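# Press the cap fully onto the marker on the desk

## Task

Push the cap onto the marker until it is fully seated, with the capped marker resting on the desk afterwards; then release it and move the hands away. The robot must not topple or finish leaning, or the task fails. It only counts if the result stays in place with no help from the robot at the end.

## Robot and tools

ROBOT. A wheeled cart with a head camera and two five-joint arms (left_arm, right_arm), each ending in a gripper with a fixed jaw and a swinging jaw and a wrist camera. The drive is differential: it can go straight or spin in place, never sideways. The cart is 0.53 m wide and spans x = -0.35 to 0.07 m. Each arm's vertical pan axis sits at x = -0.060, y = +0.155 (left) or -0.155 m (right); the shoulder is 0.03 m further out and 0.89 m above the floor. Link lengths: upper arm 0.116, forearm 0.135, hand 0.162 m. The fixed-jaw tip reaches roughly 0.44 m from its pan axis at most, and cannot go lower than about 0.55 m above the floor.

FRAMES. Base frame: origin on the floor between the drive wheels, x ahead, y to the left, z up. The reported left_hand and right_hand are the fixed-jaw tips in this frame, so a held item sits next to the tip on the swinging-jaw side. Hand axes: z out along the fingers, y pointing from swinging jaw to fixed jaw. base_odometry is measured from the start pose by counting wheel rotation only (wheel slip shows as motion); heading runs -3.142 to 3.142, left positive. Joint readings carry small errors, so hand positions may be off by a few cm, differently per arm.

execute_actions. Arguments: "actions", a list holding one action or nothing (empty list just reports state and images), and optional "cameras" (names from head_camera, left_wrist_camera, right_wrist_camera, all; omitted/null/["all"] gives all, [] gives none). An action may contain "base", "joints" or both, started together. "base" holds exactly one key: translate_m, a relative drive in metres, -1.4 to 1.4, positive forward; or rotate_rad, a relative spin in radians, -3.2 to 3.2, positive counter-clockwise from above. Both are offsets counted from the base's last reported position. "joints" is a single dictionary, shared by both arms and the head, of absolute joint targets in radians keyed by name; any subset may be given. Ranges: head_pan_rad -3.2 to 3.2 (0 ahead, + left); head_tilt_rad -0.76 to 1.45 (0 level, + down); for each arm (prefix left_arm_ or right_arm_): shoulder_pan_rad -1.919 to 1.919, shoulder_lift_rad -1.745 to 1.745, elbow_flex_rad -1.69 to 1.58, wrist_flex_rad -1.658 to 1.658, wrist_roll_rad -2.743 to 2.841, gripper_rad 0 to 1.919. Unknown keys or out-of-range values reject the whole call. A joint left out of an action may still be driving toward its earlier target.

JOINT MEANINGS. Pan: at 0 the left arm points left and the right arm right; positive is clockwise from above; straight ahead is +1.571 (left) and -1.571 (right). Bend: with lift, elbow and wrist all 0 the upper arm leans 0.24 rad outward from vertical and forearm and fingers are horizontal; positive bends downward; the sum of the three is the finger angle below horizontal (1.571 = pointing down, which requires the forearm no more than 0.08 rad above horizontal). Roll: -1.522 closes the jaws across the arm's plane with the fixed jaw on the left looking outward; 1.619 puts it on the right; 0.049 closes within the plane, fixed jaw below (fingers level) or toward the pan axis (fingers down). The hand body protrudes about 0.08 m above level fingers with fixed jaw left, below with it right, so use fixed jaw left above furniture. Gripper opening at tips: 0 -> 0.003 m, 0.3 -> 0.026, 0.6 -> 0.049, 1 -> 0.076, 1.919 -> 0.106. Commanding below the contact angle squeezes; about 0.2 rad below is the firmest, more adds nothing and may trip the jaw motor.

RESULTS. base_status and joint_status describe how the last accepted action ended. "done": reached (for the base, wheels turned the commanded amount). "off_target": stopped short, maybe still pushing; for a free empty arm this means load, an obstacle or a tripped motor; a holding jaw reports it normally. "time_out": target dropped, holding in place. "joint command not followed" (often with a "cause:" line) and per-joint "not_followed": a self/arm-to-arm clearance check refused that arm's targets (gripper still moves); they may be retried on later actions until valid targets are sent. on_its_own lists what moved without being commanded. MOTOR HOT warns from 55 °C; an OVER-TEMPERATURE FAULT line and "limit_stop_at_motor_heat" mean a heat stop; resend targets afterwards. A reported stop cancels your remaining motion calls in that reply. The "pictures" line names the cameras in image order.

OTHER TOOLS. wait {seconds: 0-10} lets the sim run and returns state and images. zoom_image {camera, region [x0,y0,x1,y1]} enlarges a pixel area (origin top-left, at most 504 x 504) of that camera's latest full image. read_manual {section: "licences"} only gives licence text. finished_scene {scene: n} ends the scene irreversibly and reports success; the goal must already hold.

PRACTICE. Load makes joints settle below target; offset the next target upward by the observed sag. A joint stuck over about 0.30 rad off for about 2 s trips to 20% torque (simulation keeps running while you reply); to reset, wait until it is still, then command 0.2 rad from the reading on the side away from the bad target (or 0.04 past the range end; a jaw uses the end). One hand lifts about 0.4 kg extended, 0.7 kg close in. Stowed pose: pan -1.75 (left) / 1.75 (right), lift 0.05, elbow 1.35, wrist_flex -1.55, roll -1.52; stow in two steps (wrists first, then the rest), and leaving stow, do not move wrists first. Spinning with arms stowed needs 0.44 m clear radius; turning or reversing beside a desk can snag the rear and tip the robot. Avoid hard pulls or pushes (pulls in front tip easiest), arm-on-arm collisions or pressing, drops, slips and slams.

Each tool is called after "Emit:" as name([rows], argument=value, ...), one row to a line, values as JSON.

## Session

Emit:
execute_actions(actions=[])

Scene clock: 0.00 s.
base_odometry: x=+0.000 y=+0.000 heading=+0.000 (m, m, rad; odometry frame)
base_status: not commanded
joint_positions: head_pan_rad=-0.026 head_tilt_rad=+0.031 left_arm_shoulder_pan_rad=-1.731 left_arm_shoulder_lift_rad=+0.094 left_arm_elbow_flex_rad=+1.306 left_arm_wrist_flex_rad=-1.593 left_arm_wrist_roll_rad=-1.531 left_arm_gripper_rad=+1.920 right_arm_shoulder_pan_rad=+1.725 right_arm_shoulder_lift_rad=+0.003 right_arm_elbow_flex_rad=+1.304 right_arm_wrist_flex_rad=-1.484 right_arm_wrist_roll_rad=-1.545 right_arm_gripper_rad=+1.920
joint_status: not commanded
left_hand: x=-0.3100 y=+0.1069 z=+0.9021 quat_wxyz=(-0.065, -0.634, -0.048, +0.769) (m; base frame)
right_hand: x=-0.3151 y=-0.1231 z=+0.9058 quat_wxyz=(-0.051, +0.639, -0.057, -0.765) (m; base frame)
pictures: head_camera, left_wrist_camera, right_wrist_camera
Images, in order (width x height): head_camera 644x476, left_wrist_camera 644x476, right_wrist_camera 644x476.

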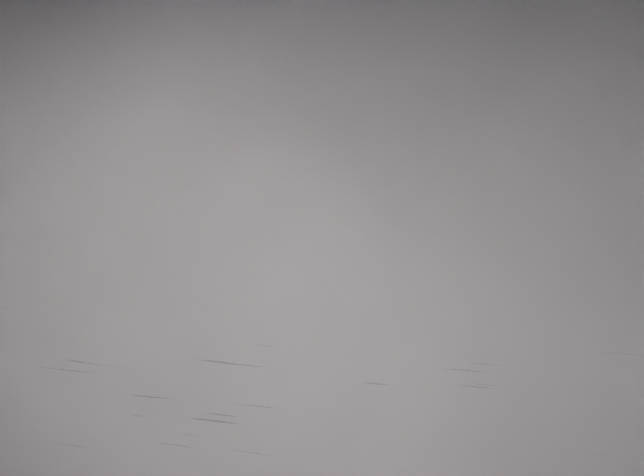

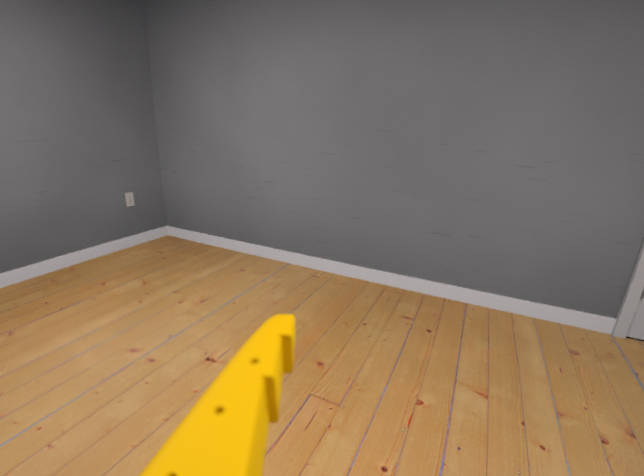

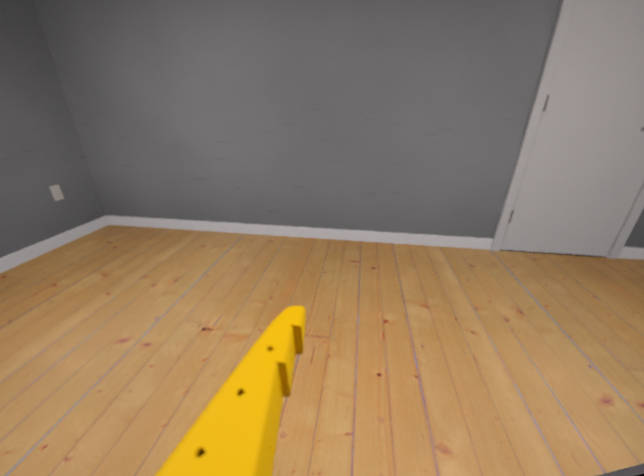

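Emit:
execute_actions([
  {"joints":{"head_tilt_rad":0.7}},
], cameras=["head_camera"])

Scene clock: 2.93 s.
base_odometry: x=+0.000 y=+0.000 heading=+0.000 (m, m, rad; odometry frame)
base_status: not commanded
joint_positions: head_pan_rad=-0.026 head_tilt_rad=+0.694 left_arm_shoulder_pan_rad=-1.731 left_arm_shoulder_lift_rad=+0.094 left_arm_elbow_flex_rad=+1.306 left_arm_wrist_flex_rad=-1.593 left_arm_wrist_roll_rad=-1.531 left_arm_gripper_rad=+1.920 right_arm_shoulder_pan_rad=+1.725 right_arm_shoulder_lift_rad=+0.003 right_arm_elbow_flex_rad=+1.304 right_arm_wrist_flex_rad=-1.484 right_arm_wrist_roll_rad=-1.545 right_arm_gripper_rad=+1.920
joint_status: all done
left_hand: x=-0.3100 y=+0.1069 z=+0.9021 quat_wxyz=(-0.065, -0.634, -0.048, +0.769) (m; base frame)
right_hand: x=-0.3151 y=-0.1231 z=+0.9058 quat_wxyz=(-0.051, +0.639, -0.057, -0.765) (m; base frame)
pictures: head_camera
Images, in order (width x height): head_camera 644x476.

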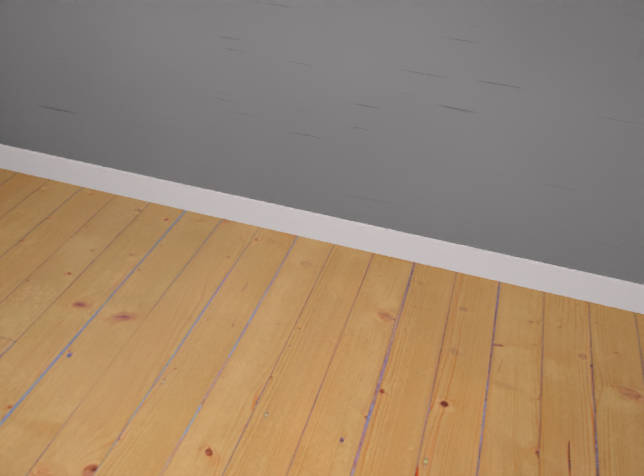

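Emit:
execute_actions([
  {"joints":{"head_tilt_rad":0.5,"head_pan_rad":1.3}},
], cameras=["head_camera"])

Emit:
execute_actions([
  {"joints":{"head_tilt_rad":0.5,"head_pan_rad":-1.3}},
], cameras=["head_camera"])

Scene clock: 7.60 s.
base_odometry: x=+0.000 y=+0.000 heading=+0.000 (m, m, rad; odometry frame)
base_status: not commanded
joint_positions: head_pan_rad=+1.290 head_tilt_rad=+0.514 left_arm_shoulder_pan_rad=-1.731 left_arm_shoulder_lift_rad=+0.094 left_arm_elbow_flex_rad=+1.306 left_arm_wrist_flex_rad=-1.593 left_arm_wrist_roll_rad=-1.531 left_arm_gripper_rad=+1.920 right_arm_shoulder_pan_rad=+1.725 right_arm_shoulder_lift_rad=+0.003 right_arm_elbow_flex_rad=+1.304 right_arm_wrist_flex_rad=-1.484 right_arm_wrist_roll_rad=-1.545 right_arm_gripper_rad=+1.920
joint_status: all done
left_hand: x=-0.3100 y=+0.1069 z=+0.9021 quat_wxyz=(-0.065, -0.634, -0.048, +0.769) (m; base frame)
right_hand: x=-0.3151 y=-0.1231 z=+0.9058 quat_wxyz=(-0.051, +0.639, -0.057, -0.765) (m; base frame)
pictures: head_camera
Images, in order (width x height): head_camera 644x476.

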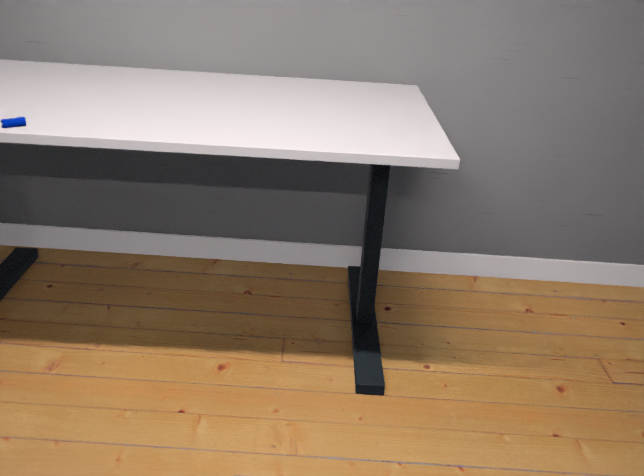

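Scene clock: 10.13 s.
base_odometry: x=+0.000 y=+0.000 heading=+0.000 (m, m, rad; odometry frame)
base_status: not commanded
joint_positions: head_pan_rad=-1.290 head_tilt_rad=+0.514 left_arm_shoulder_pan_rad=-1.731 left_arm_shoulder_lift_rad=+0.094 left_arm_elbow_flex_rad=+1.306 left_arm_wrist_flex_rad=-1.593 left_arm_wrist_roll_rad=-1.531 left_arm_gripper_rad=+1.920 right_arm_shoulder_pan_rad=+1.725 right_arm_shoulder_lift_rad=+0.003 right_arm_elbow_flex_rad=+1.304 right_arm_wrist_flex_rad=-1.484 right_arm_wrist_roll_rad=-1.545 right_arm_gripper_rad=+1.920
joint_status: all done
left_hand: x=-0.3100 y=+0.1069 z=+0.9021 quat_wxyz=(-0.065, -0.634, -0.048, +0.769) (m; base frame)
right_hand: x=-0.3151 y=-0.1231 z=+0.9058 quat_wxyz=(-0.051, +0.639, -0.057, -0.765) (m; base frame)
pictures: head_camera
Images, in order (width x height): head_camera 644x476.

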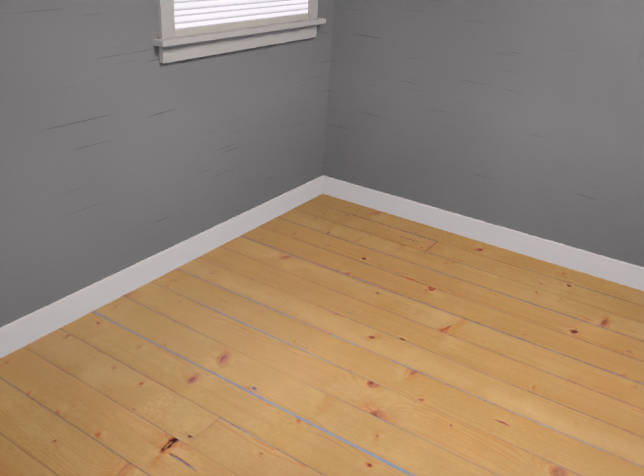

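Emit:
execute_actions([
  {"joints":{"head_tilt_rad":0.4,"head_pan_rad":1.85}},
], cameras=["head_camera"])

Scene clock: 14.80 s.
base_odometry: x=+0.000 y=+0.000 heading=+0.000 (m, m, rad; odometry frame)
base_status: not commanded
joint_positions: head_pan_rad=+1.840 head_tilt_rad=+0.413 left_arm_shoulder_pan_rad=-1.731 left_arm_shoulder_lift_rad=+0.094 left_arm_elbow_flex_rad=+1.306 left_arm_wrist_flex_rad=-1.593 left_arm_wrist_roll_rad=-1.531 left_arm_gripper_rad=+1.920 right_arm_shoulder_pan_rad=+1.725 right_arm_shoulder_lift_rad=+0.003 right_arm_elbow_flex_rad=+1.304 right_arm_wrist_flex_rad=-1.484 right_arm_wrist_roll_rad=-1.545 right_arm_gripper_rad=+1.920
joint_status: all done
left_hand: x=-0.3100 y=+0.1069 z=+0.9021 quat_wxyz=(-0.065, -0.634, -0.048, +0.769) (m; base frame)
right_hand: x=-0.3151 y=-0.1231 z=+0.9058 quat_wxyz=(-0.051, +0.639, -0.057, -0.765) (m; base frame)
pictures: head_camera
Images, in order (width x height): head_camera 644x476.

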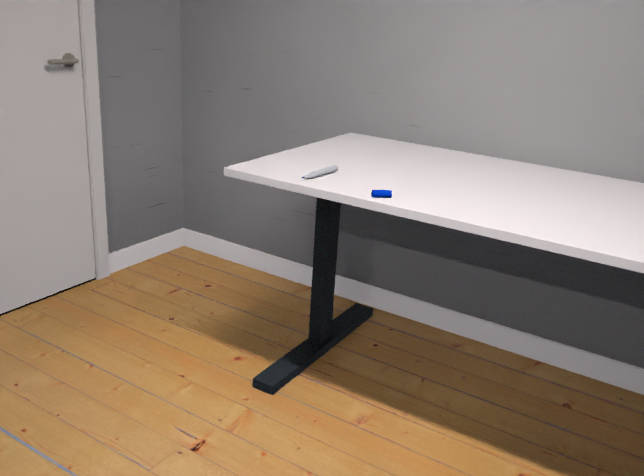

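Emit:
execute_actions([
  {"base":{"rotate_rad":2.148},"joints":{"head_tilt_rad":0.6,"head_pan_rad":0}},
], cameras=[])

Emit:
execute_actions([
  {"base":{"translate_m":1.0}},
], cameras=[])

Emit:
execute_actions([
  {"base":{"rotate_rad":-0.933}},
], cameras=["head_camera"])

Scene clock: 43.57 s.
base_odometry: x=-0.001 y=+0.000 heading=+2.147 (m, m, rad; odometry frame)
base_status: done
joint_positions: head_pan_rad=+0.010 head_tilt_rad=+0.594 left_arm_shoulder_pan_rad=-1.731 left_arm_shoulder_lift_rad=+0.094 left_arm_elbow_flex_rad=+1.306 left_arm_wrist_flex_rad=-1.593 left_arm_wrist_roll_rad=-1.531 left_arm_gripper_rad=+1.920 right_arm_shoulder_pan_rad=+1.725 right_arm_shoulder_lift_rad=+0.003 right_arm_elbow_flex_rad=+1.304 right_arm_wrist_flex_rad=-1.484 right_arm_wrist_roll_rad=-1.545 right_arm_gripper_rad=+1.920
joint_status: all done
left_hand: x=-0.3100 y=+0.1069 z=+0.9021 quat_wxyz=(-0.065, -0.634, -0.048, +0.769) (m; base frame)
right_hand: x=-0.3151 y=-0.1231 z=+0.9058 quat_wxyz=(-0.051, +0.639, -0.057, -0.765) (m; base frame)
pictures: none
No camera images: the call's "cameras" was empty. Leave "cameras" out to get every camera's image.

Scene clock: 49.40 s.
base_odometry: x=-0.547 y=+0.837 heading=+2.148 (m, m, rad; odometry frame)
base_status: done
joint_positions: head_pan_rad=+0.010 head_tilt_rad=+0.594 left_arm_shoulder_pan_rad=-1.731 left_arm_shoulder_lift_rad=+0.094 left_arm_elbow_flex_rad=+1.306 left_arm_wrist_flex_rad=-1.593 left_arm_wrist_roll_rad=-1.531 left_arm_gripper_rad=+1.920 right_arm_shoulder_pan_rad=+1.725 right_arm_shoulder_lift_rad=+0.003 right_arm_elbow_flex_rad=+1.304 right_arm_wrist_flex_rad=-1.484 right_arm_wrist_roll_rad=-1.545 right_arm_gripper_rad=+1.920
joint_status: not commanded
left_hand: x=-0.3100 y=+0.1069 z=+0.9021 quat_wxyz=(-0.065, -0.634, -0.048, +0.769) (m; base frame)
right_hand: x=-0.3151 y=-0.1231 z=+0.9058 quat_wxyz=(-0.051, +0.639, -0.057, -0.765) (m; base frame)
pictures: none
No camera images: the call's "cameras" was empty. Leave "cameras" out to get every camera's image.

Scene clock: 51.27 s.
base_odometry: x=-0.547 y=+0.837 heading=+1.215 (m, m, rad; odometry frame)
base_status: done
joint_positions: head_pan_rad=+0.010 head_tilt_rad=+0.594 left_arm_shoulder_pan_rad=-1.731 left_arm_shoulder_lift_rad=+0.094 left_arm_elbow_flex_rad=+1.306 left_arm_wrist_flex_rad=-1.593 left_arm_wrist_roll_rad=-1.531 left_arm_gripper_rad=+1.920 right_arm_shoulder_pan_rad=+1.725 right_arm_shoulder_lift_rad=+0.003 right_arm_elbow_flex_rad=+1.304 right_arm_wrist_flex_rad=-1.484 right_arm_wrist_roll_rad=-1.545 right_arm_gripper_rad=+1.920
joint_status: not commanded
left_hand: x=-0.3100 y=+0.1069 z=+0.9021 quat_wxyz=(-0.065, -0.634, -0.048, +0.769) (m; base frame)
right_hand: x=-0.3151 y=-0.1231 z=+0.9058 quat_wxyz=(-0.051, +0.639, -0.057, -0.765) (m; base frame)
pictures: head_camera
Images, in order (width x height): head_camera 644x476.

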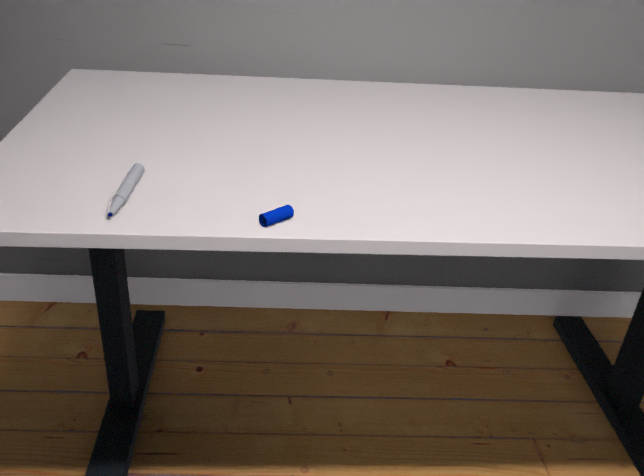

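Emit:
execute_actions([
  {"base":{"rotate_rad":0.33},"joints":{"left_arm_shoulder_pan_rad":1.4,"right_arm_shoulder_pan_rad":-1.4,"left_arm_shoulder_lift_rad":-0.3,"right_arm_shoulder_lift_rad":-0.3,"left_arm_elbow_flex_rad":0.6,"right_arm_elbow_flex_rad":0.6}},
], cameras=[])

Emit:
execute_actions([
  {"base":{"translate_m":0.45},"joints":{"left_arm_wrist_flex_rad":0.9,"right_arm_wrist_flex_rad":0.9,"head_tilt_rad":0.9}},
], cameras=[])

Emit:
execute_actions([
  {"base":{"rotate_rad":-0.355}},
])

Scene clock: 70.07 s.
base_odometry: x=-0.547 y=+0.837 heading=+1.540 (m, m, rad; odometry frame)
base_status: done
joint_positions: head_pan_rad=+0.010 head_tilt_rad=+0.594 left_arm_shoulder_pan_rad=+1.389 left_arm_shoulder_lift_rad=-0.270 left_arm_elbow_flex_rad=+0.637 left_arm_wrist_flex_rad=-1.593 left_arm_wrist_roll_rad=-1.531 left_arm_gripper_rad=+1.920 right_arm_shoulder_pan_rad=-1.389 right_arm_shoulder_lift_rad=-0.266 right_arm_elbow_flex_rad=+0.637 right_arm_wrist_flex_rad=-1.484 right_arm_wrist_roll_rad=-1.545 right_arm_gripper_rad=+1.920
joint_status: all done
left_hand: x=+0.1448 y=+0.2004 z=+1.1174 quat_wxyz=(+0.981, -0.015, +0.171, +0.093) (m; base frame)
right_hand: x=+0.1642 y=-0.1885 z=+1.1098 quat_wxyz=(+0.971, +0.023, +0.226, -0.078) (m; base frame)
pictures: none
No camera images: the call's "cameras" was empty. Leave "cameras" out to get every camera's image.

Scene clock: 73.23 s.
base_odometry: x=-0.534 y=+1.287 heading=+1.540 (m, m, rad; odometry frame)
base_status: done
joint_positions: head_pan_rad=+0.010 head_tilt_rad=+0.895 left_arm_shoulder_pan_rad=+1.389 left_arm_shoulder_lift_rad=-0.272 left_arm_elbow_flex_rad=+0.636 left_arm_wrist_flex_rad=+0.891 left_arm_wrist_roll_rad=-1.531 left_arm_gripper_rad=+1.920 right_arm_shoulder_pan_rad=-1.390 right_arm_shoulder_lift_rad=-0.267 right_arm_elbow_flex_rad=+0.634 right_arm_wrist_flex_rad=+0.896 right_arm_wrist_roll_rad=-1.545 right_arm_gripper_rad=+1.920
joint_status: all done
left_hand: x=+0.1400 y=+0.1995 z=+0.8141 quat_wxyz=(+0.157, -0.085, +0.984, +0.015) (m; base frame)
right_hand: x=+0.1422 y=-0.1841 z=+0.8135 quat_wxyz=(+0.153, +0.100, +0.983, -0.012) (m; base frame)
pictures: none
No camera images: the call's "cameras" was empty. Leave "cameras" out to get every camera's image.

Scene clock: 74.40 s.
base_odometry: x=-0.534 y=+1.286 heading=+1.186 (m, m, rad; odometry frame)
base_status: done
joint_positions: head_pan_rad=+0.010 head_tilt_rad=+0.895 left_arm_shoulder_pan_rad=+1.389 left_arm_shoulder_lift_rad=-0.272 left_arm_elbow_flex_rad=+0.636 left_arm_wrist_flex_rad=+0.891 left_arm_wrist_roll_rad=-1.531 left_arm_gripper_rad=+1.920 right_arm_shoulder_pan_rad=-1.390 right_arm_shoulder_lift_rad=-0.267 right_arm_elbow_flex_rad=+0.634 right_arm_wrist_flex_rad=+0.896 right_arm_wrist_roll_rad=-1.545 right_arm_gripper_rad=+1.920
joint_status: not commanded
left_hand: x=+0.1400 y=+0.1995 z=+0.8141 quat_wxyz=(+0.157, -0.085, +0.984, +0.015) (m; base frame)
right_hand: x=+0.1422 y=-0.1841 z=+0.8135 quat_wxyz=(+0.153, +0.100, +0.983, -0.012) (m; base frame)
pictures: head_camera, left_wrist_camera, right_wrist_camera
Images, in order (width x height): head_camera 644x476, left_wrist_camera 644x476, right_wrist_camera 644x476.

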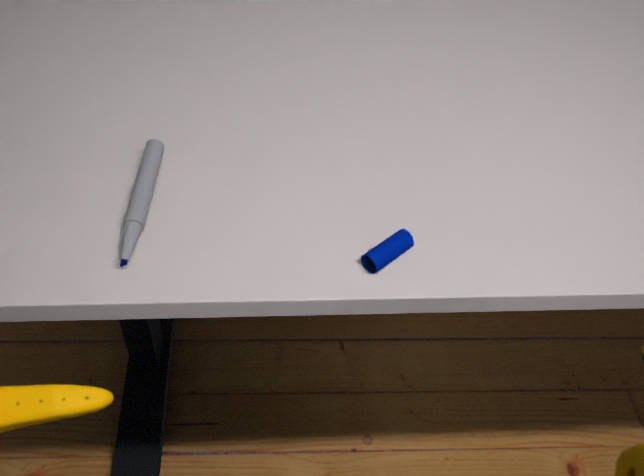

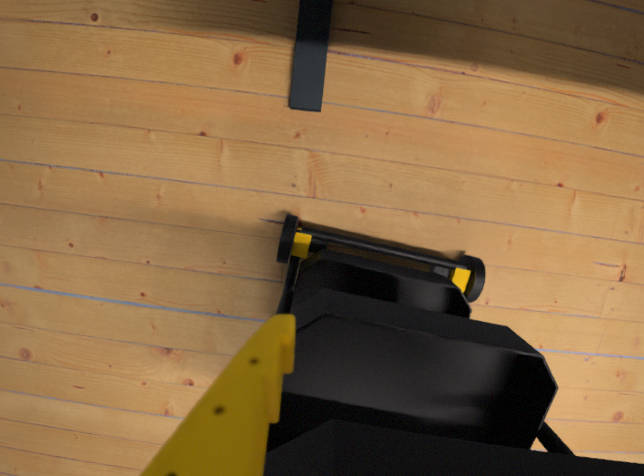

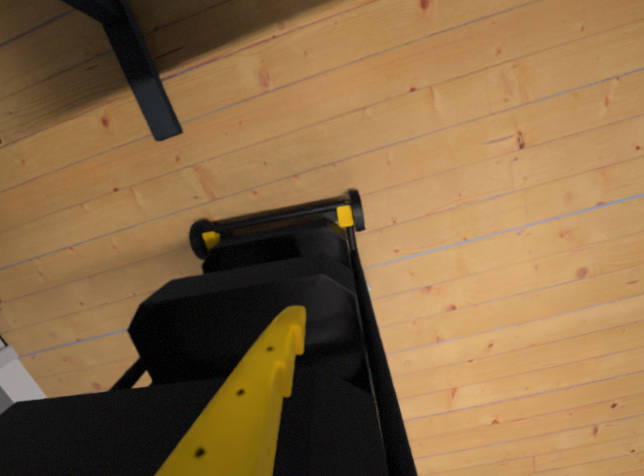

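Emit:
execute_actions([
  {"base":{"rotate_rad":0.1}},
], cameras=[])

Emit:
execute_actions([
  {"base":{"translate_m":0.2},"joints":{"head_tilt_rad":1.15,"left_arm_gripper_rad":0.7,"right_arm_gripper_rad":0.7}},
])

Scene clock: 103.80 s.
base_odometry: x=-0.534 y=+1.286 heading=+1.289 (m, m, rad; odometry frame)
base_status: done
joint_positions: head_pan_rad=+0.010 head_tilt_rad=+0.895 left_arm_shoulder_pan_rad=+1.389 left_arm_shoulder_lift_rad=-0.272 left_arm_elbow_flex_rad=+0.636 left_arm_wrist_flex_rad=+0.891 left_arm_wrist_roll_rad=-1.531 left_arm_gripper_rad=+1.920 right_arm_shoulder_pan_rad=-1.390 right_arm_shoulder_lift_rad=-0.267 right_arm_elbow_flex_rad=+0.634 right_arm_wrist_flex_rad=+0.896 right_arm_wrist_roll_rad=-1.545 right_arm_gripper_rad=+1.920
joint_status: not commanded
left_hand: x=+0.1400 y=+0.1995 z=+0.8141 quat_wxyz=(+0.157, -0.085, +0.984, +0.015) (m; base frame)
right_hand: x=+0.1422 y=-0.1841 z=+0.8135 quat_wxyz=(+0.153, +0.100, +0.983, -0.012) (m; base frame)
pictures: none
No camera images: the call's "cameras" was empty. Leave "cameras" out to get every camera's image.

Scene clock: 105.57 s.
base_odometry: x=-0.477 y=+1.479 heading=+1.286 (m, m, rad; odometry frame)
base_status: done
joint_positions: head_pan_rad=+0.010 head_tilt_rad=+1.145 left_arm_shoulder_pan_rad=+1.389 left_arm_shoulder_lift_rad=-0.272 left_arm_elbow_flex_rad=+0.636 left_arm_wrist_flex_rad=+0.891 left_arm_wrist_roll_rad=-1.531 left_arm_gripper_rad=+0.709 right_arm_shoulder_pan_rad=-1.390 right_arm_shoulder_lift_rad=-0.267 right_arm_elbow_flex_rad=+0.634 right_arm_wrist_flex_rad=+0.896 right_arm_wrist_roll_rad=-1.545 right_arm_gripper_rad=+0.708
joint_status: all done
left_hand: x=+0.1400 y=+0.1995 z=+0.8141 quat_wxyz=(+0.157, -0.085, +0.984, +0.015) (m; base frame)
right_hand: x=+0.1422 y=-0.1841 z=+0.8135 quat_wxyz=(+0.153, +0.100, +0.983, -0.012) (m; base frame)
pictures: head_camera, left_wrist_camera, right_wrist_camera
Images, in order (width x height): head_camera 644x476, left_wrist_camera 644x476, right_wrist_camera 644x476.

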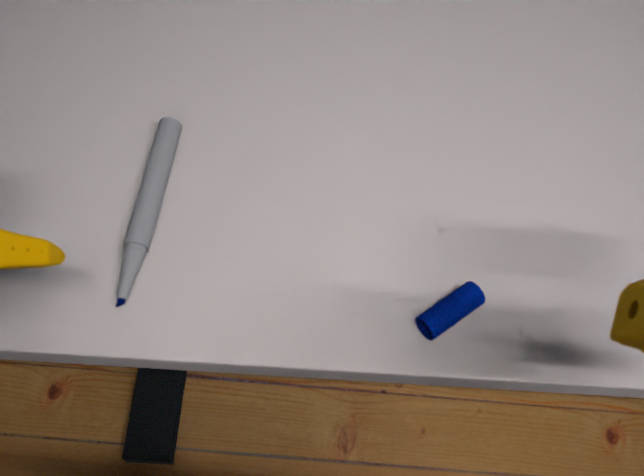

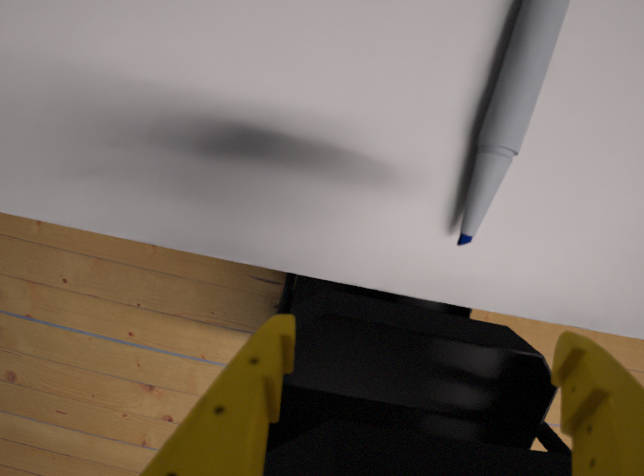

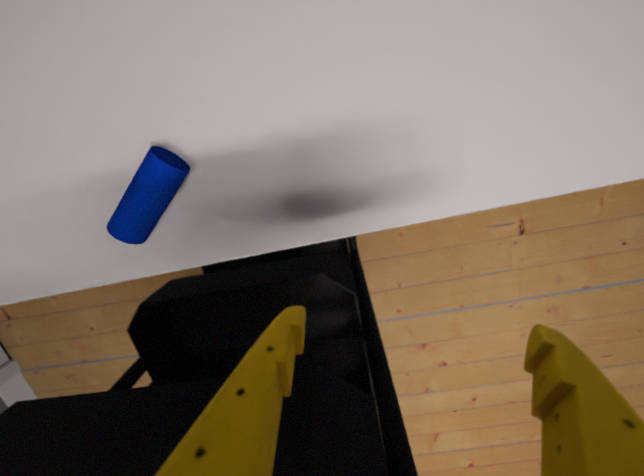

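Emit:
execute_actions([
  {"joints":{"right_arm_shoulder_pan_rad":-1.837,"right_arm_shoulder_lift_rad":0.54,"right_arm_elbow_flex_rad":0.22,"right_arm_wrist_flex_rad":0.765,"right_arm_wrist_roll_rad":0.39,"right_arm_gripper_rad":0.55,"left_arm_shoulder_pan_rad":1.58,"left_arm_shoulder_lift_rad":0.9,"left_arm_elbow_flex_rad":-0.45,"left_arm_wrist_flex_rad":0.78,"left_arm_wrist_roll_rad":-1.66,"left_arm_gripper_rad":0.55}},
])

Scene clock: 136.63 s.
base_odometry: x=-0.477 y=+1.479 heading=+1.286 (m, m, rad; odometry frame)
base_status: not commanded
joint_positions: head_pan_rad=+0.010 head_tilt_rad=+1.145 left_arm_shoulder_pan_rad=+1.570 left_arm_shoulder_lift_rad=+0.916 left_arm_elbow_flex_rad=-0.413 left_arm_wrist_flex_rad=+0.795 left_arm_wrist_roll_rad=-1.652 left_arm_gripper_rad=+0.559 right_arm_shoulder_pan_rad=-1.835 right_arm_shoulder_lift_rad=+0.518 right_arm_elbow_flex_rad=+0.221 right_arm_wrist_flex_rad=+0.773 right_arm_wrist_roll_rad=+0.380 right_arm_gripper_rad=+0.558
joint_status: all done
left_hand: x=+0.2415 y=+0.1628 z=+0.7256 quat_wxyz=(+0.136, +0.064, +0.989, +0.009) (m; base frame)
right_hand: x=+0.1489 y=-0.1016 z=+0.7302 quat_wxyz=(+0.020, -0.883, +0.468, -0.021) (m; base frame)
pictures: head_camera, left_wrist_camera, right_wrist_camera
Images, in order (width x height): head_camera 644x476, left_wrist_camera 644x476, right_wrist_camera 644x476.

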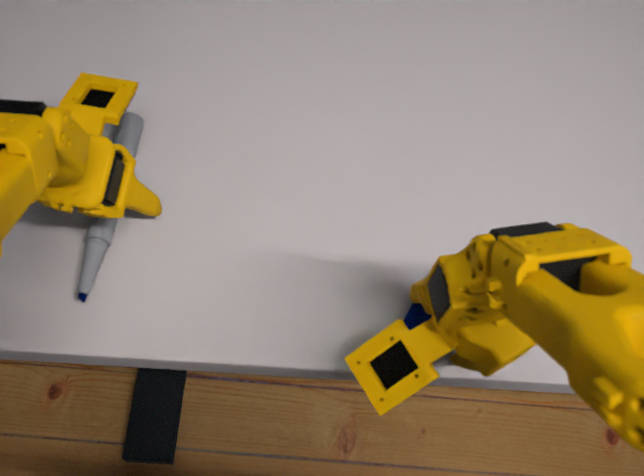

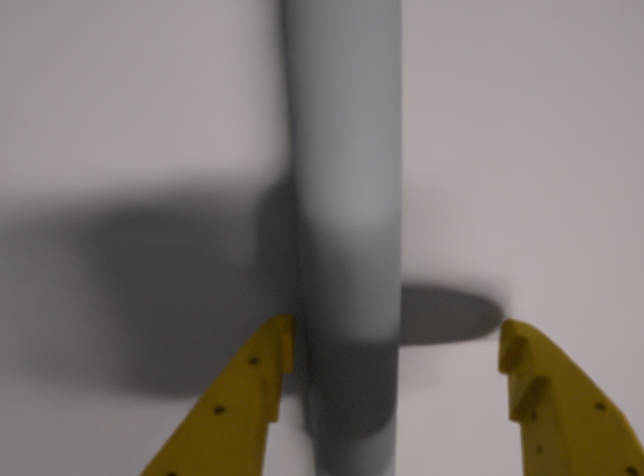

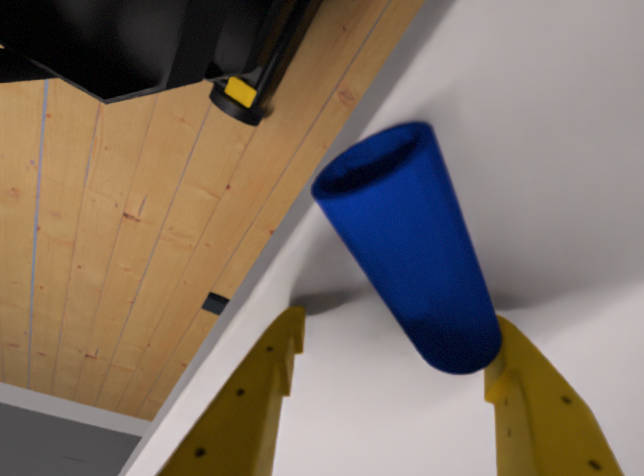

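Emit:
execute_actions([
  {"joints":{"right_arm_shoulder_lift_rad":0.33,"right_arm_elbow_flex_rad":0.22,"right_arm_wrist_flex_rad":0.98,"left_arm_gripper_rad":0.03}},
])

Scene clock: 142.10 s.
base_odometry: x=-0.477 y=+1.479 heading=+1.286 (m, m, rad; odometry frame)
base_status: not commanded
joint_positions: head_pan_rad=+0.010 head_tilt_rad=+1.145 left_arm_shoulder_pan_rad=+1.570 left_arm_shoulder_lift_rad=+0.917 left_arm_elbow_flex_rad=-0.413 left_arm_wrist_flex_rad=+0.795 left_arm_wrist_roll_rad=-1.653 left_arm_gripper_rad=+0.205 right_arm_shoulder_pan_rad=-1.835 right_arm_shoulder_lift_rad=+0.379 right_arm_elbow_flex_rad=+0.221 right_arm_wrist_flex_rad=+0.972 right_arm_wrist_roll_rad=+0.380 right_arm_gripper_rad=+0.558
joint_status: left_arm_gripper_rad off_target (ended at +0.205, target +0.030); the others done
left_hand: x=+0.2413 y=+0.1628 z=+0.7252 quat_wxyz=(+0.135, +0.065, +0.989, +0.009) (m; base frame)
right_hand: x=+0.1384 y=-0.1044 z=+0.7559 quat_wxyz=(+0.000, -0.884, +0.468, +0.001) (m; base frame)
pictures: head_camera, left_wrist_camera, right_wrist_camera
Images, in order (width x height): head_camera 644x476, left_wrist_camera 644x476, right_wrist_camera 644x476.

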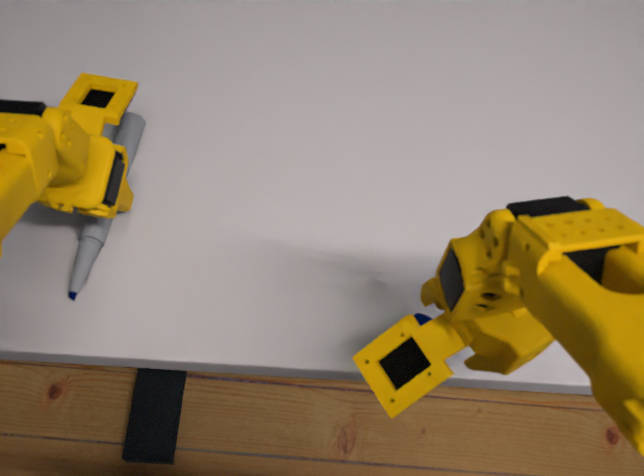

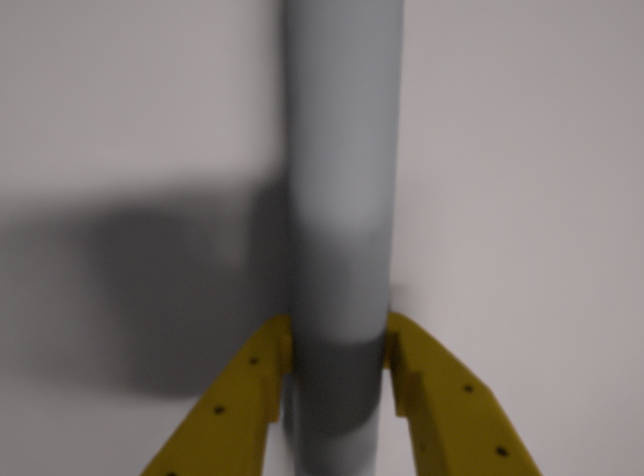

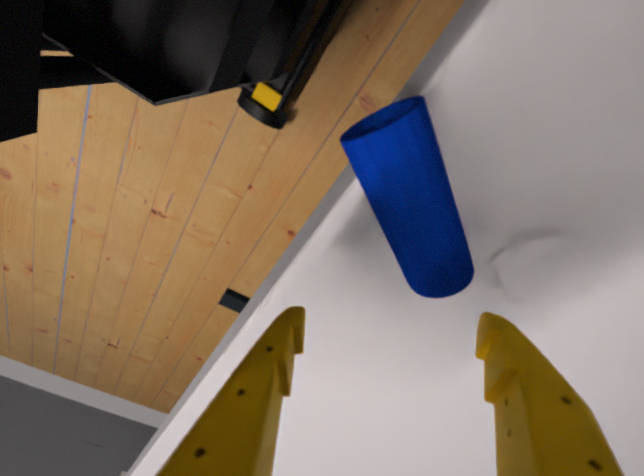

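Emit:
execute_actions([
  {"joints":{"right_arm_shoulder_pan_rad":-1.919,"right_arm_shoulder_lift_rad":0.45,"right_arm_elbow_flex_rad":0.0,"right_arm_wrist_flex_rad":1.04,"right_arm_wrist_roll_rad":0.68,"left_arm_gripper_rad":0.1}},
], cameras=["head_camera","right_wrist_camera"])

Scene clock: 149.30 s.
base_odometry: x=-0.477 y=+1.479 heading=+1.286 (m, m, rad; odometry frame)
base_status: not commanded
joint_positions: head_pan_rad=+0.010 head_tilt_rad=+1.145 left_arm_shoulder_pan_rad=+1.570 left_arm_shoulder_lift_rad=+0.917 left_arm_elbow_flex_rad=-0.413 left_arm_wrist_flex_rad=+0.795 left_arm_wrist_roll_rad=-1.653 left_arm_gripper_rad=+0.208 right_arm_shoulder_pan_rad=-1.907 right_arm_shoulder_lift_rad=+0.463 right_arm_elbow_flex_rad=+0.031 right_arm_wrist_flex_rad=+1.032 right_arm_wrist_roll_rad=+0.672 right_arm_gripper_rad=+0.558
joint_status: left_arm_gripper_rad off_target (ended at +0.208, target +0.100); the others done
left_hand: x=+0.2413 y=+0.1628 z=+0.7252 quat_wxyz=(+0.135, +0.065, +0.989, +0.009) (m; base frame)
right_hand: x=+0.1567 y=-0.0845 z=+0.7622 quat_wxyz=(+0.013, -0.953, +0.301, -0.018) (m; base frame)
pictures: head_camera, right_wrist_camera
Images, in order (width x height): head_camera 644x476, right_wrist_camera 644x476.

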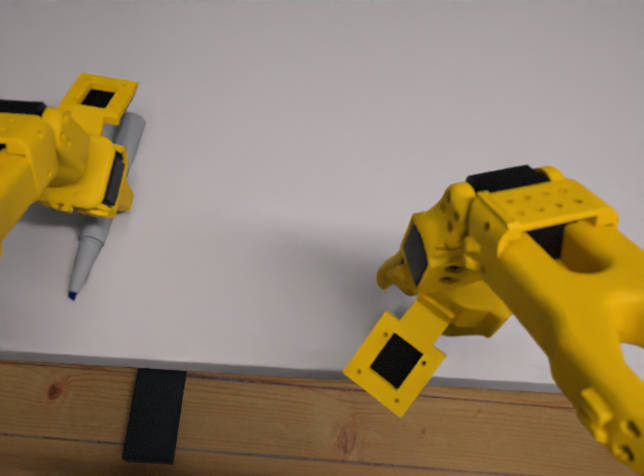

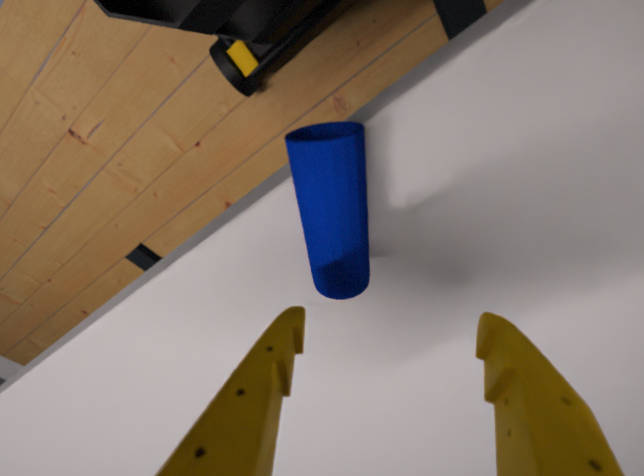

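Emit:
execute_actions([
  {"joints":{"right_arm_shoulder_lift_rad":0.38,"right_arm_elbow_flex_rad":0.18,"right_arm_wrist_flex_rad":0.95,"right_arm_wrist_roll_rad":0.74}},
], cameras=["right_wrist_camera"])

Scene clock: 156.47 s.
base_odometry: x=-0.477 y=+1.479 heading=+1.286 (m, m, rad; odometry frame)
base_status: not commanded
joint_positions: head_pan_rad=+0.010 head_tilt_rad=+1.145 left_arm_shoulder_pan_rad=+1.570 left_arm_shoulder_lift_rad=+0.917 left_arm_elbow_flex_rad=-0.413 left_arm_wrist_flex_rad=+0.795 left_arm_wrist_roll_rad=-1.653 left_arm_gripper_rad=+0.208 right_arm_shoulder_pan_rad=-1.907 right_arm_shoulder_lift_rad=+0.429 right_arm_elbow_flex_rad=+0.183 right_arm_wrist_flex_rad=+0.959 right_arm_wrist_roll_rad=+0.730 right_arm_gripper_rad=+0.558
joint_status: all done
left_hand: x=+0.2413 y=+0.1628 z=+0.7252 quat_wxyz=(+0.135, +0.065, +0.989, +0.009) (m; base frame)
right_hand: x=+0.1401 y=-0.0907 z=+0.7509 quat_wxyz=(+0.000, -0.962, +0.273, +0.000) (m; base frame)
pictures: right_wrist_camera
Images, in order (width x height): right_wrist_camera 644x476.

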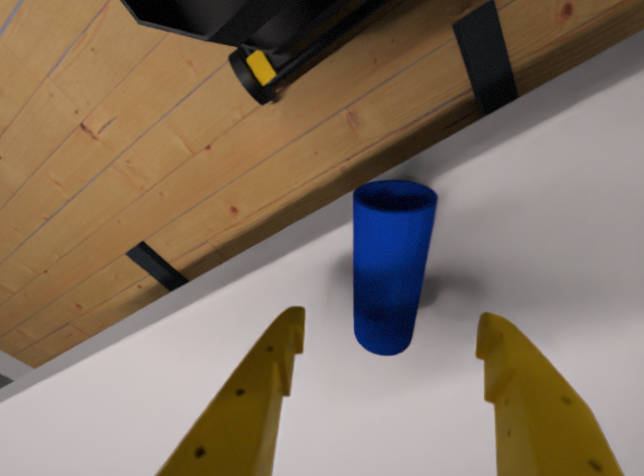

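Emit:
execute_actions([
  {"joints":{"right_arm_shoulder_lift_rad":0.515,"right_arm_wrist_flex_rad":0.86}},
], cameras=["right_wrist_camera"])

Scene clock: 160.03 s.
base_odometry: x=-0.477 y=+1.479 heading=+1.286 (m, m, rad; odometry frame)
base_status: not commanded
joint_positions: head_pan_rad=+0.010 head_tilt_rad=+1.145 left_arm_shoulder_pan_rad=+1.570 left_arm_shoulder_lift_rad=+0.917 left_arm_elbow_flex_rad=-0.413 left_arm_wrist_flex_rad=+0.795 left_arm_wrist_roll_rad=-1.653 left_arm_gripper_rad=+0.208 right_arm_shoulder_pan_rad=-1.907 right_arm_shoulder_lift_rad=+0.527 right_arm_elbow_flex_rad=+0.183 right_arm_wrist_flex_rad=+0.866 right_arm_wrist_roll_rad=+0.730 right_arm_gripper_rad=+0.558
joint_status: all done
left_hand: x=+0.2413 y=+0.1628 z=+0.7252 quat_wxyz=(+0.135, +0.065, +0.989, +0.009) (m; base frame)
right_hand: x=+0.1400 y=-0.0908 z=+0.7327 quat_wxyz=(-0.002, -0.962, +0.273, +0.002) (m; base frame)
pictures: right_wrist_camera
Images, in order (width x height): right_wrist_camera 644x476.

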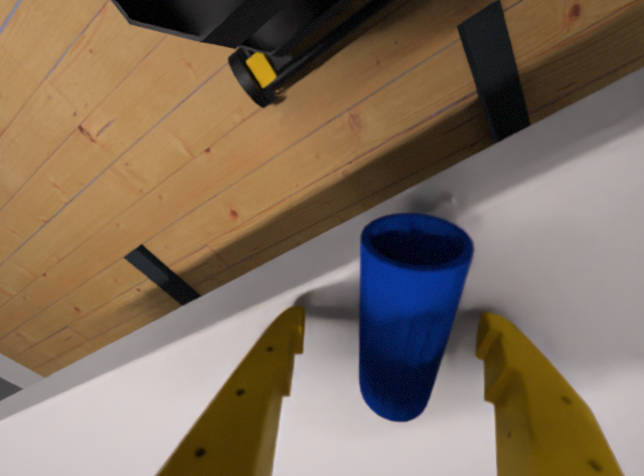

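Emit:
execute_actions([
  {"joints":{"right_arm_gripper_rad":0.1}},
], cameras=["right_wrist_camera"])

Scene clock: 163.07 s.
base_odometry: x=-0.477 y=+1.479 heading=+1.286 (m, m, rad; odometry frame)
base_status: not commanded
joint_positions: head_pan_rad=+0.010 head_tilt_rad=+1.145 left_arm_shoulder_pan_rad=+1.570 left_arm_shoulder_lift_rad=+0.917 left_arm_elbow_flex_rad=-0.413 left_arm_wrist_flex_rad=+0.795 left_arm_wrist_roll_rad=-1.653 left_arm_gripper_rad=+0.208 right_arm_shoulder_pan_rad=-1.910 right_arm_shoulder_lift_rad=+0.527 right_arm_elbow_flex_rad=+0.183 right_arm_wrist_flex_rad=+0.863 right_arm_wrist_roll_rad=+0.730 right_arm_gripper_rad=+0.218
joint_status: right_arm_gripper_rad off_target (ended at +0.218, target +0.100)
left_hand: x=+0.2413 y=+0.1628 z=+0.7252 quat_wxyz=(+0.135, +0.065, +0.989, +0.009) (m; base frame)
right_hand: x=+0.1402 y=-0.0900 z=+0.7327 quat_wxyz=(-0.001, -0.962, +0.272, +0.001) (m; base frame)
pictures: right_wrist_camera
Images, in order (width x height): right_wrist_camera 644x476.

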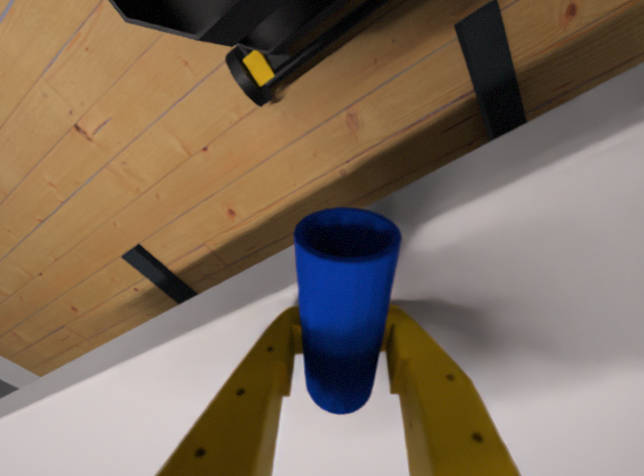

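Emit:
execute_actions([
  {"joints":{"right_arm_shoulder_lift_rad":0.1,"left_arm_shoulder_lift_rad":0.4}},
], cameras=[])

Emit:
execute_actions([
  {"base":{"translate_m":-0.09},"joints":{"right_arm_wrist_roll_rad":-1.522,"right_arm_wrist_flex_rad":-0.3,"left_arm_wrist_flex_rad":-0.5,"left_arm_wrist_roll_rad":-1.522,"left_arm_shoulder_pan_rad":1.4,"head_tilt_rad":0.9}},
])

Scene clock: 178.47 s.
base_odometry: x=-0.477 y=+1.479 heading=+1.286 (m, m, rad; odometry frame)
base_status: not commanded
joint_positions: head_pan_rad=+0.010 head_tilt_rad=+1.145 left_arm_shoulder_pan_rad=+1.570 left_arm_shoulder_lift_rad=+0.457 left_arm_elbow_flex_rad=-0.413 left_arm_wrist_flex_rad=+0.795 left_arm_wrist_roll_rad=-1.653 left_arm_gripper_rad=+0.208 right_arm_shoulder_pan_rad=-1.910 right_arm_shoulder_lift_rad=+0.148 right_arm_elbow_flex_rad=+0.185 right_arm_wrist_flex_rad=+0.863 right_arm_wrist_roll_rad=+0.732 right_arm_gripper_rad=+0.218
joint_status: all done
left_hand: x=+0.2880 y=+0.1628 z=+0.8630 quat_wxyz=(+0.357, +0.061, +0.932, +0.024) (m; base frame)
right_hand: x=+0.1842 y=-0.0745 z=+0.8104 quat_wxyz=(+0.107, -0.946, +0.266, -0.152) (m; base frame)
pictures: none
No camera images: the call's "cameras" was empty. Leave "cameras" out to get every camera's image.

Scene clock: 180.97 s.
base_odometry: x=-0.503 y=+1.392 heading=+1.284 (m, m, rad; odometry frame)
base_status: done
joint_positions: head_pan_rad=+0.010 head_tilt_rad=+0.915 left_arm_shoulder_pan_rad=+1.411 left_arm_shoulder_lift_rad=+0.457 left_arm_elbow_flex_rad=-0.413 left_arm_wrist_flex_rad=-0.479 left_arm_wrist_roll_rad=-1.529 left_arm_gripper_rad=+0.208 right_arm_shoulder_pan_rad=-1.910 right_arm_shoulder_lift_rad=+0.148 right_arm_elbow_flex_rad=+0.189 right_arm_wrist_flex_rad=-0.284 right_arm_wrist_roll_rad=-1.514 right_arm_gripper_rad=+0.218
joint_status: all done
left_hand: x=+0.3197 y=+0.2241 z=+1.0495 quat_wxyz=(+0.840, -0.041, +0.536, +0.070) (m; base frame)
right_hand: x=+0.2807 y=-0.0266 z=+0.9525 quat_wxyz=(+0.679, -0.125, +0.715, +0.113) (m; base frame)
pictures: head_camera, left_wrist_camera, right_wrist_camera
Images, in order (width x height): head_camera 644x476, left_wrist_camera 644x476, right_wrist_camera 644x476.

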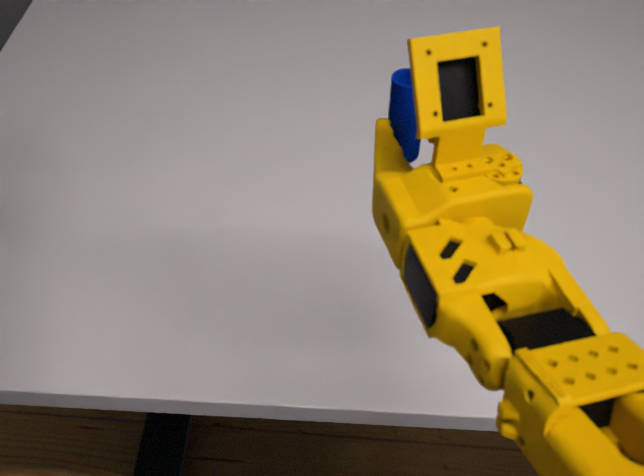

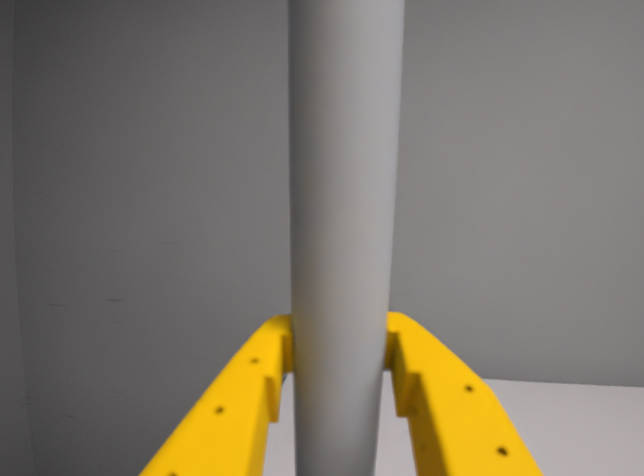

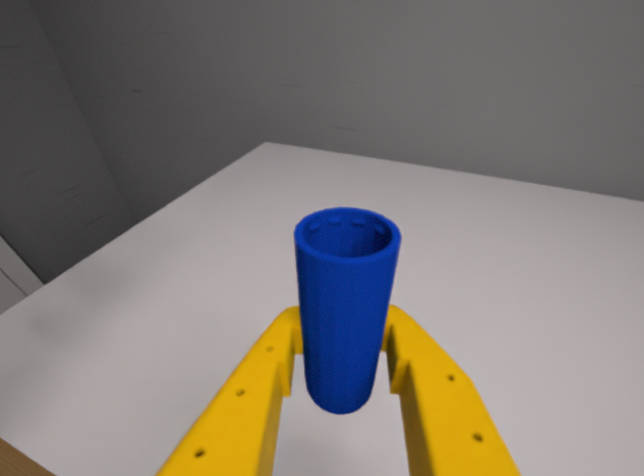

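Emit:
execute_actions([
  {"joints":{"right_arm_shoulder_lift_rad":1.24,"right_arm_elbow_flex_rad":-0.18,"right_arm_wrist_flex_rad":-1.08}},
], cameras=["head_camera","right_wrist_camera"])

Scene clock: 187.30 s.
base_odometry: x=-0.503 y=+1.392 heading=+1.284 (m, m, rad; odometry frame)
base_status: not commanded
joint_positions: head_pan_rad=+0.010 head_tilt_rad=+0.915 left_arm_shoulder_pan_rad=+1.411 left_arm_shoulder_lift_rad=+0.457 left_arm_elbow_flex_rad=-0.413 left_arm_wrist_flex_rad=-0.479 left_arm_wrist_roll_rad=-1.529 left_arm_gripper_rad=+0.208 right_arm_shoulder_pan_rad=-1.910 right_arm_shoulder_lift_rad=+1.262 right_arm_elbow_flex_rad=-0.151 right_arm_wrist_flex_rad=-1.063 right_arm_wrist_roll_rad=-1.514 right_arm_gripper_rad=+0.218
joint_status: all done
left_hand: x=+0.3197 y=+0.2241 z=+1.0495 quat_wxyz=(+0.840, -0.041, +0.536, +0.070) (m; base frame)
right_hand: x=+0.2873 y=-0.0242 z=+0.7751 quat_wxyz=(+0.681, -0.125, +0.713, +0.114) (m; base frame)
pictures: head_camera, right_wrist_camera
Images, in order (width x height): head_camera 644x476, right_wrist_camera 644x476.

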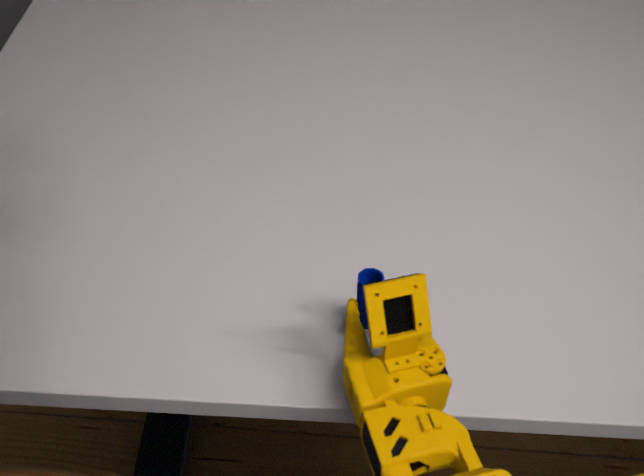

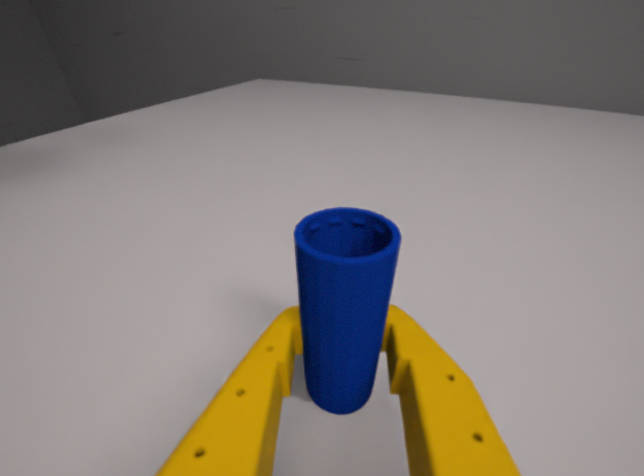

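Emit:
execute_actions([
  {"joints":{"right_arm_shoulder_lift_rad":1.275}},
], cameras=["right_wrist_camera"])

Scene clock: 190.77 s.
base_odometry: x=-0.503 y=+1.392 heading=+1.284 (m, m, rad; odometry frame)
base_status: not commanded
joint_positions: head_pan_rad=+0.010 head_tilt_rad=+0.915 left_arm_shoulder_pan_rad=+1.411 left_arm_shoulder_lift_rad=+0.457 left_arm_elbow_flex_rad=-0.413 left_arm_wrist_flex_rad=-0.479 left_arm_wrist_roll_rad=-1.529 left_arm_gripper_rad=+0.208 right_arm_shoulder_pan_rad=-1.910 right_arm_shoulder_lift_rad=+1.296 right_arm_elbow_flex_rad=-0.153 right_arm_wrist_flex_rad=-1.063 right_arm_wrist_roll_rad=-1.514 right_arm_gripper_rad=+0.218
joint_status: all done
left_hand: x=+0.3197 y=+0.2241 z=+1.0495 quat_wxyz=(+0.840, -0.041, +0.536, +0.070) (m; base frame)
right_hand: x=+0.2836 y=-0.0256 z=+0.7640 quat_wxyz=(+0.669, -0.127, +0.724, +0.112) (m; base frame)
pictures: right_wrist_camera
Images, in order (width x height): right_wrist_camera 644x476.

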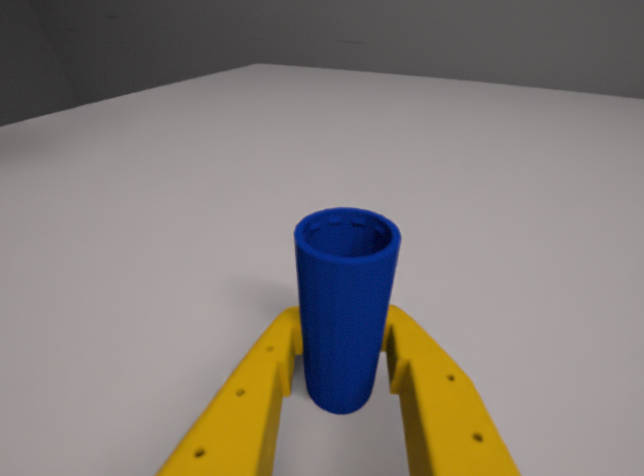

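Emit:
execute_actions([
  {"joints":{"right_arm_shoulder_lift_rad":1.305}},
], cameras=["right_wrist_camera"])

Scene clock: 193.37 s.
base_odometry: x=-0.503 y=+1.392 heading=+1.284 (m, m, rad; odometry frame)
base_status: not commanded
joint_positions: head_pan_rad=+0.010 head_tilt_rad=+0.915 left_arm_shoulder_pan_rad=+1.411 left_arm_shoulder_lift_rad=+0.457 left_arm_elbow_flex_rad=-0.413 left_arm_wrist_flex_rad=-0.479 left_arm_wrist_roll_rad=-1.529 left_arm_gripper_rad=+0.208 right_arm_shoulder_pan_rad=-1.910 right_arm_shoulder_lift_rad=+1.325 right_arm_elbow_flex_rad=-0.153 right_arm_wrist_flex_rad=-1.063 right_arm_wrist_roll_rad=-1.514 right_arm_gripper_rad=+0.218
joint_status: all done
left_hand: x=+0.3197 y=+0.2241 z=+1.0495 quat_wxyz=(+0.840, -0.041, +0.536, +0.070) (m; base frame)
right_hand: x=+0.2798 y=-0.0269 z=+0.7542 quat_wxyz=(+0.658, -0.129, +0.733, +0.110) (m; base frame)
pictures: right_wrist_camera
Images, in order (width x height): right_wrist_camera 644x476.

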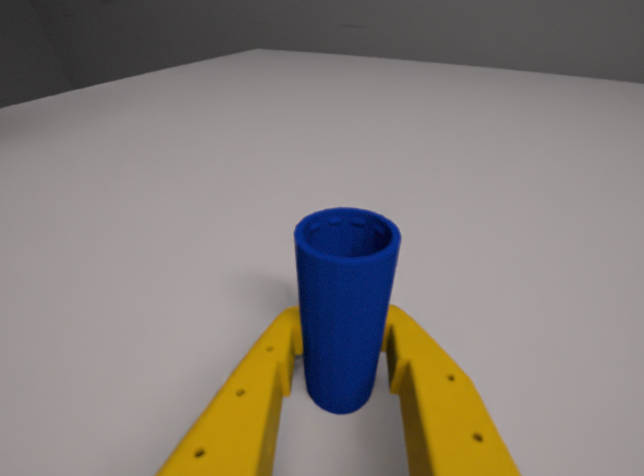

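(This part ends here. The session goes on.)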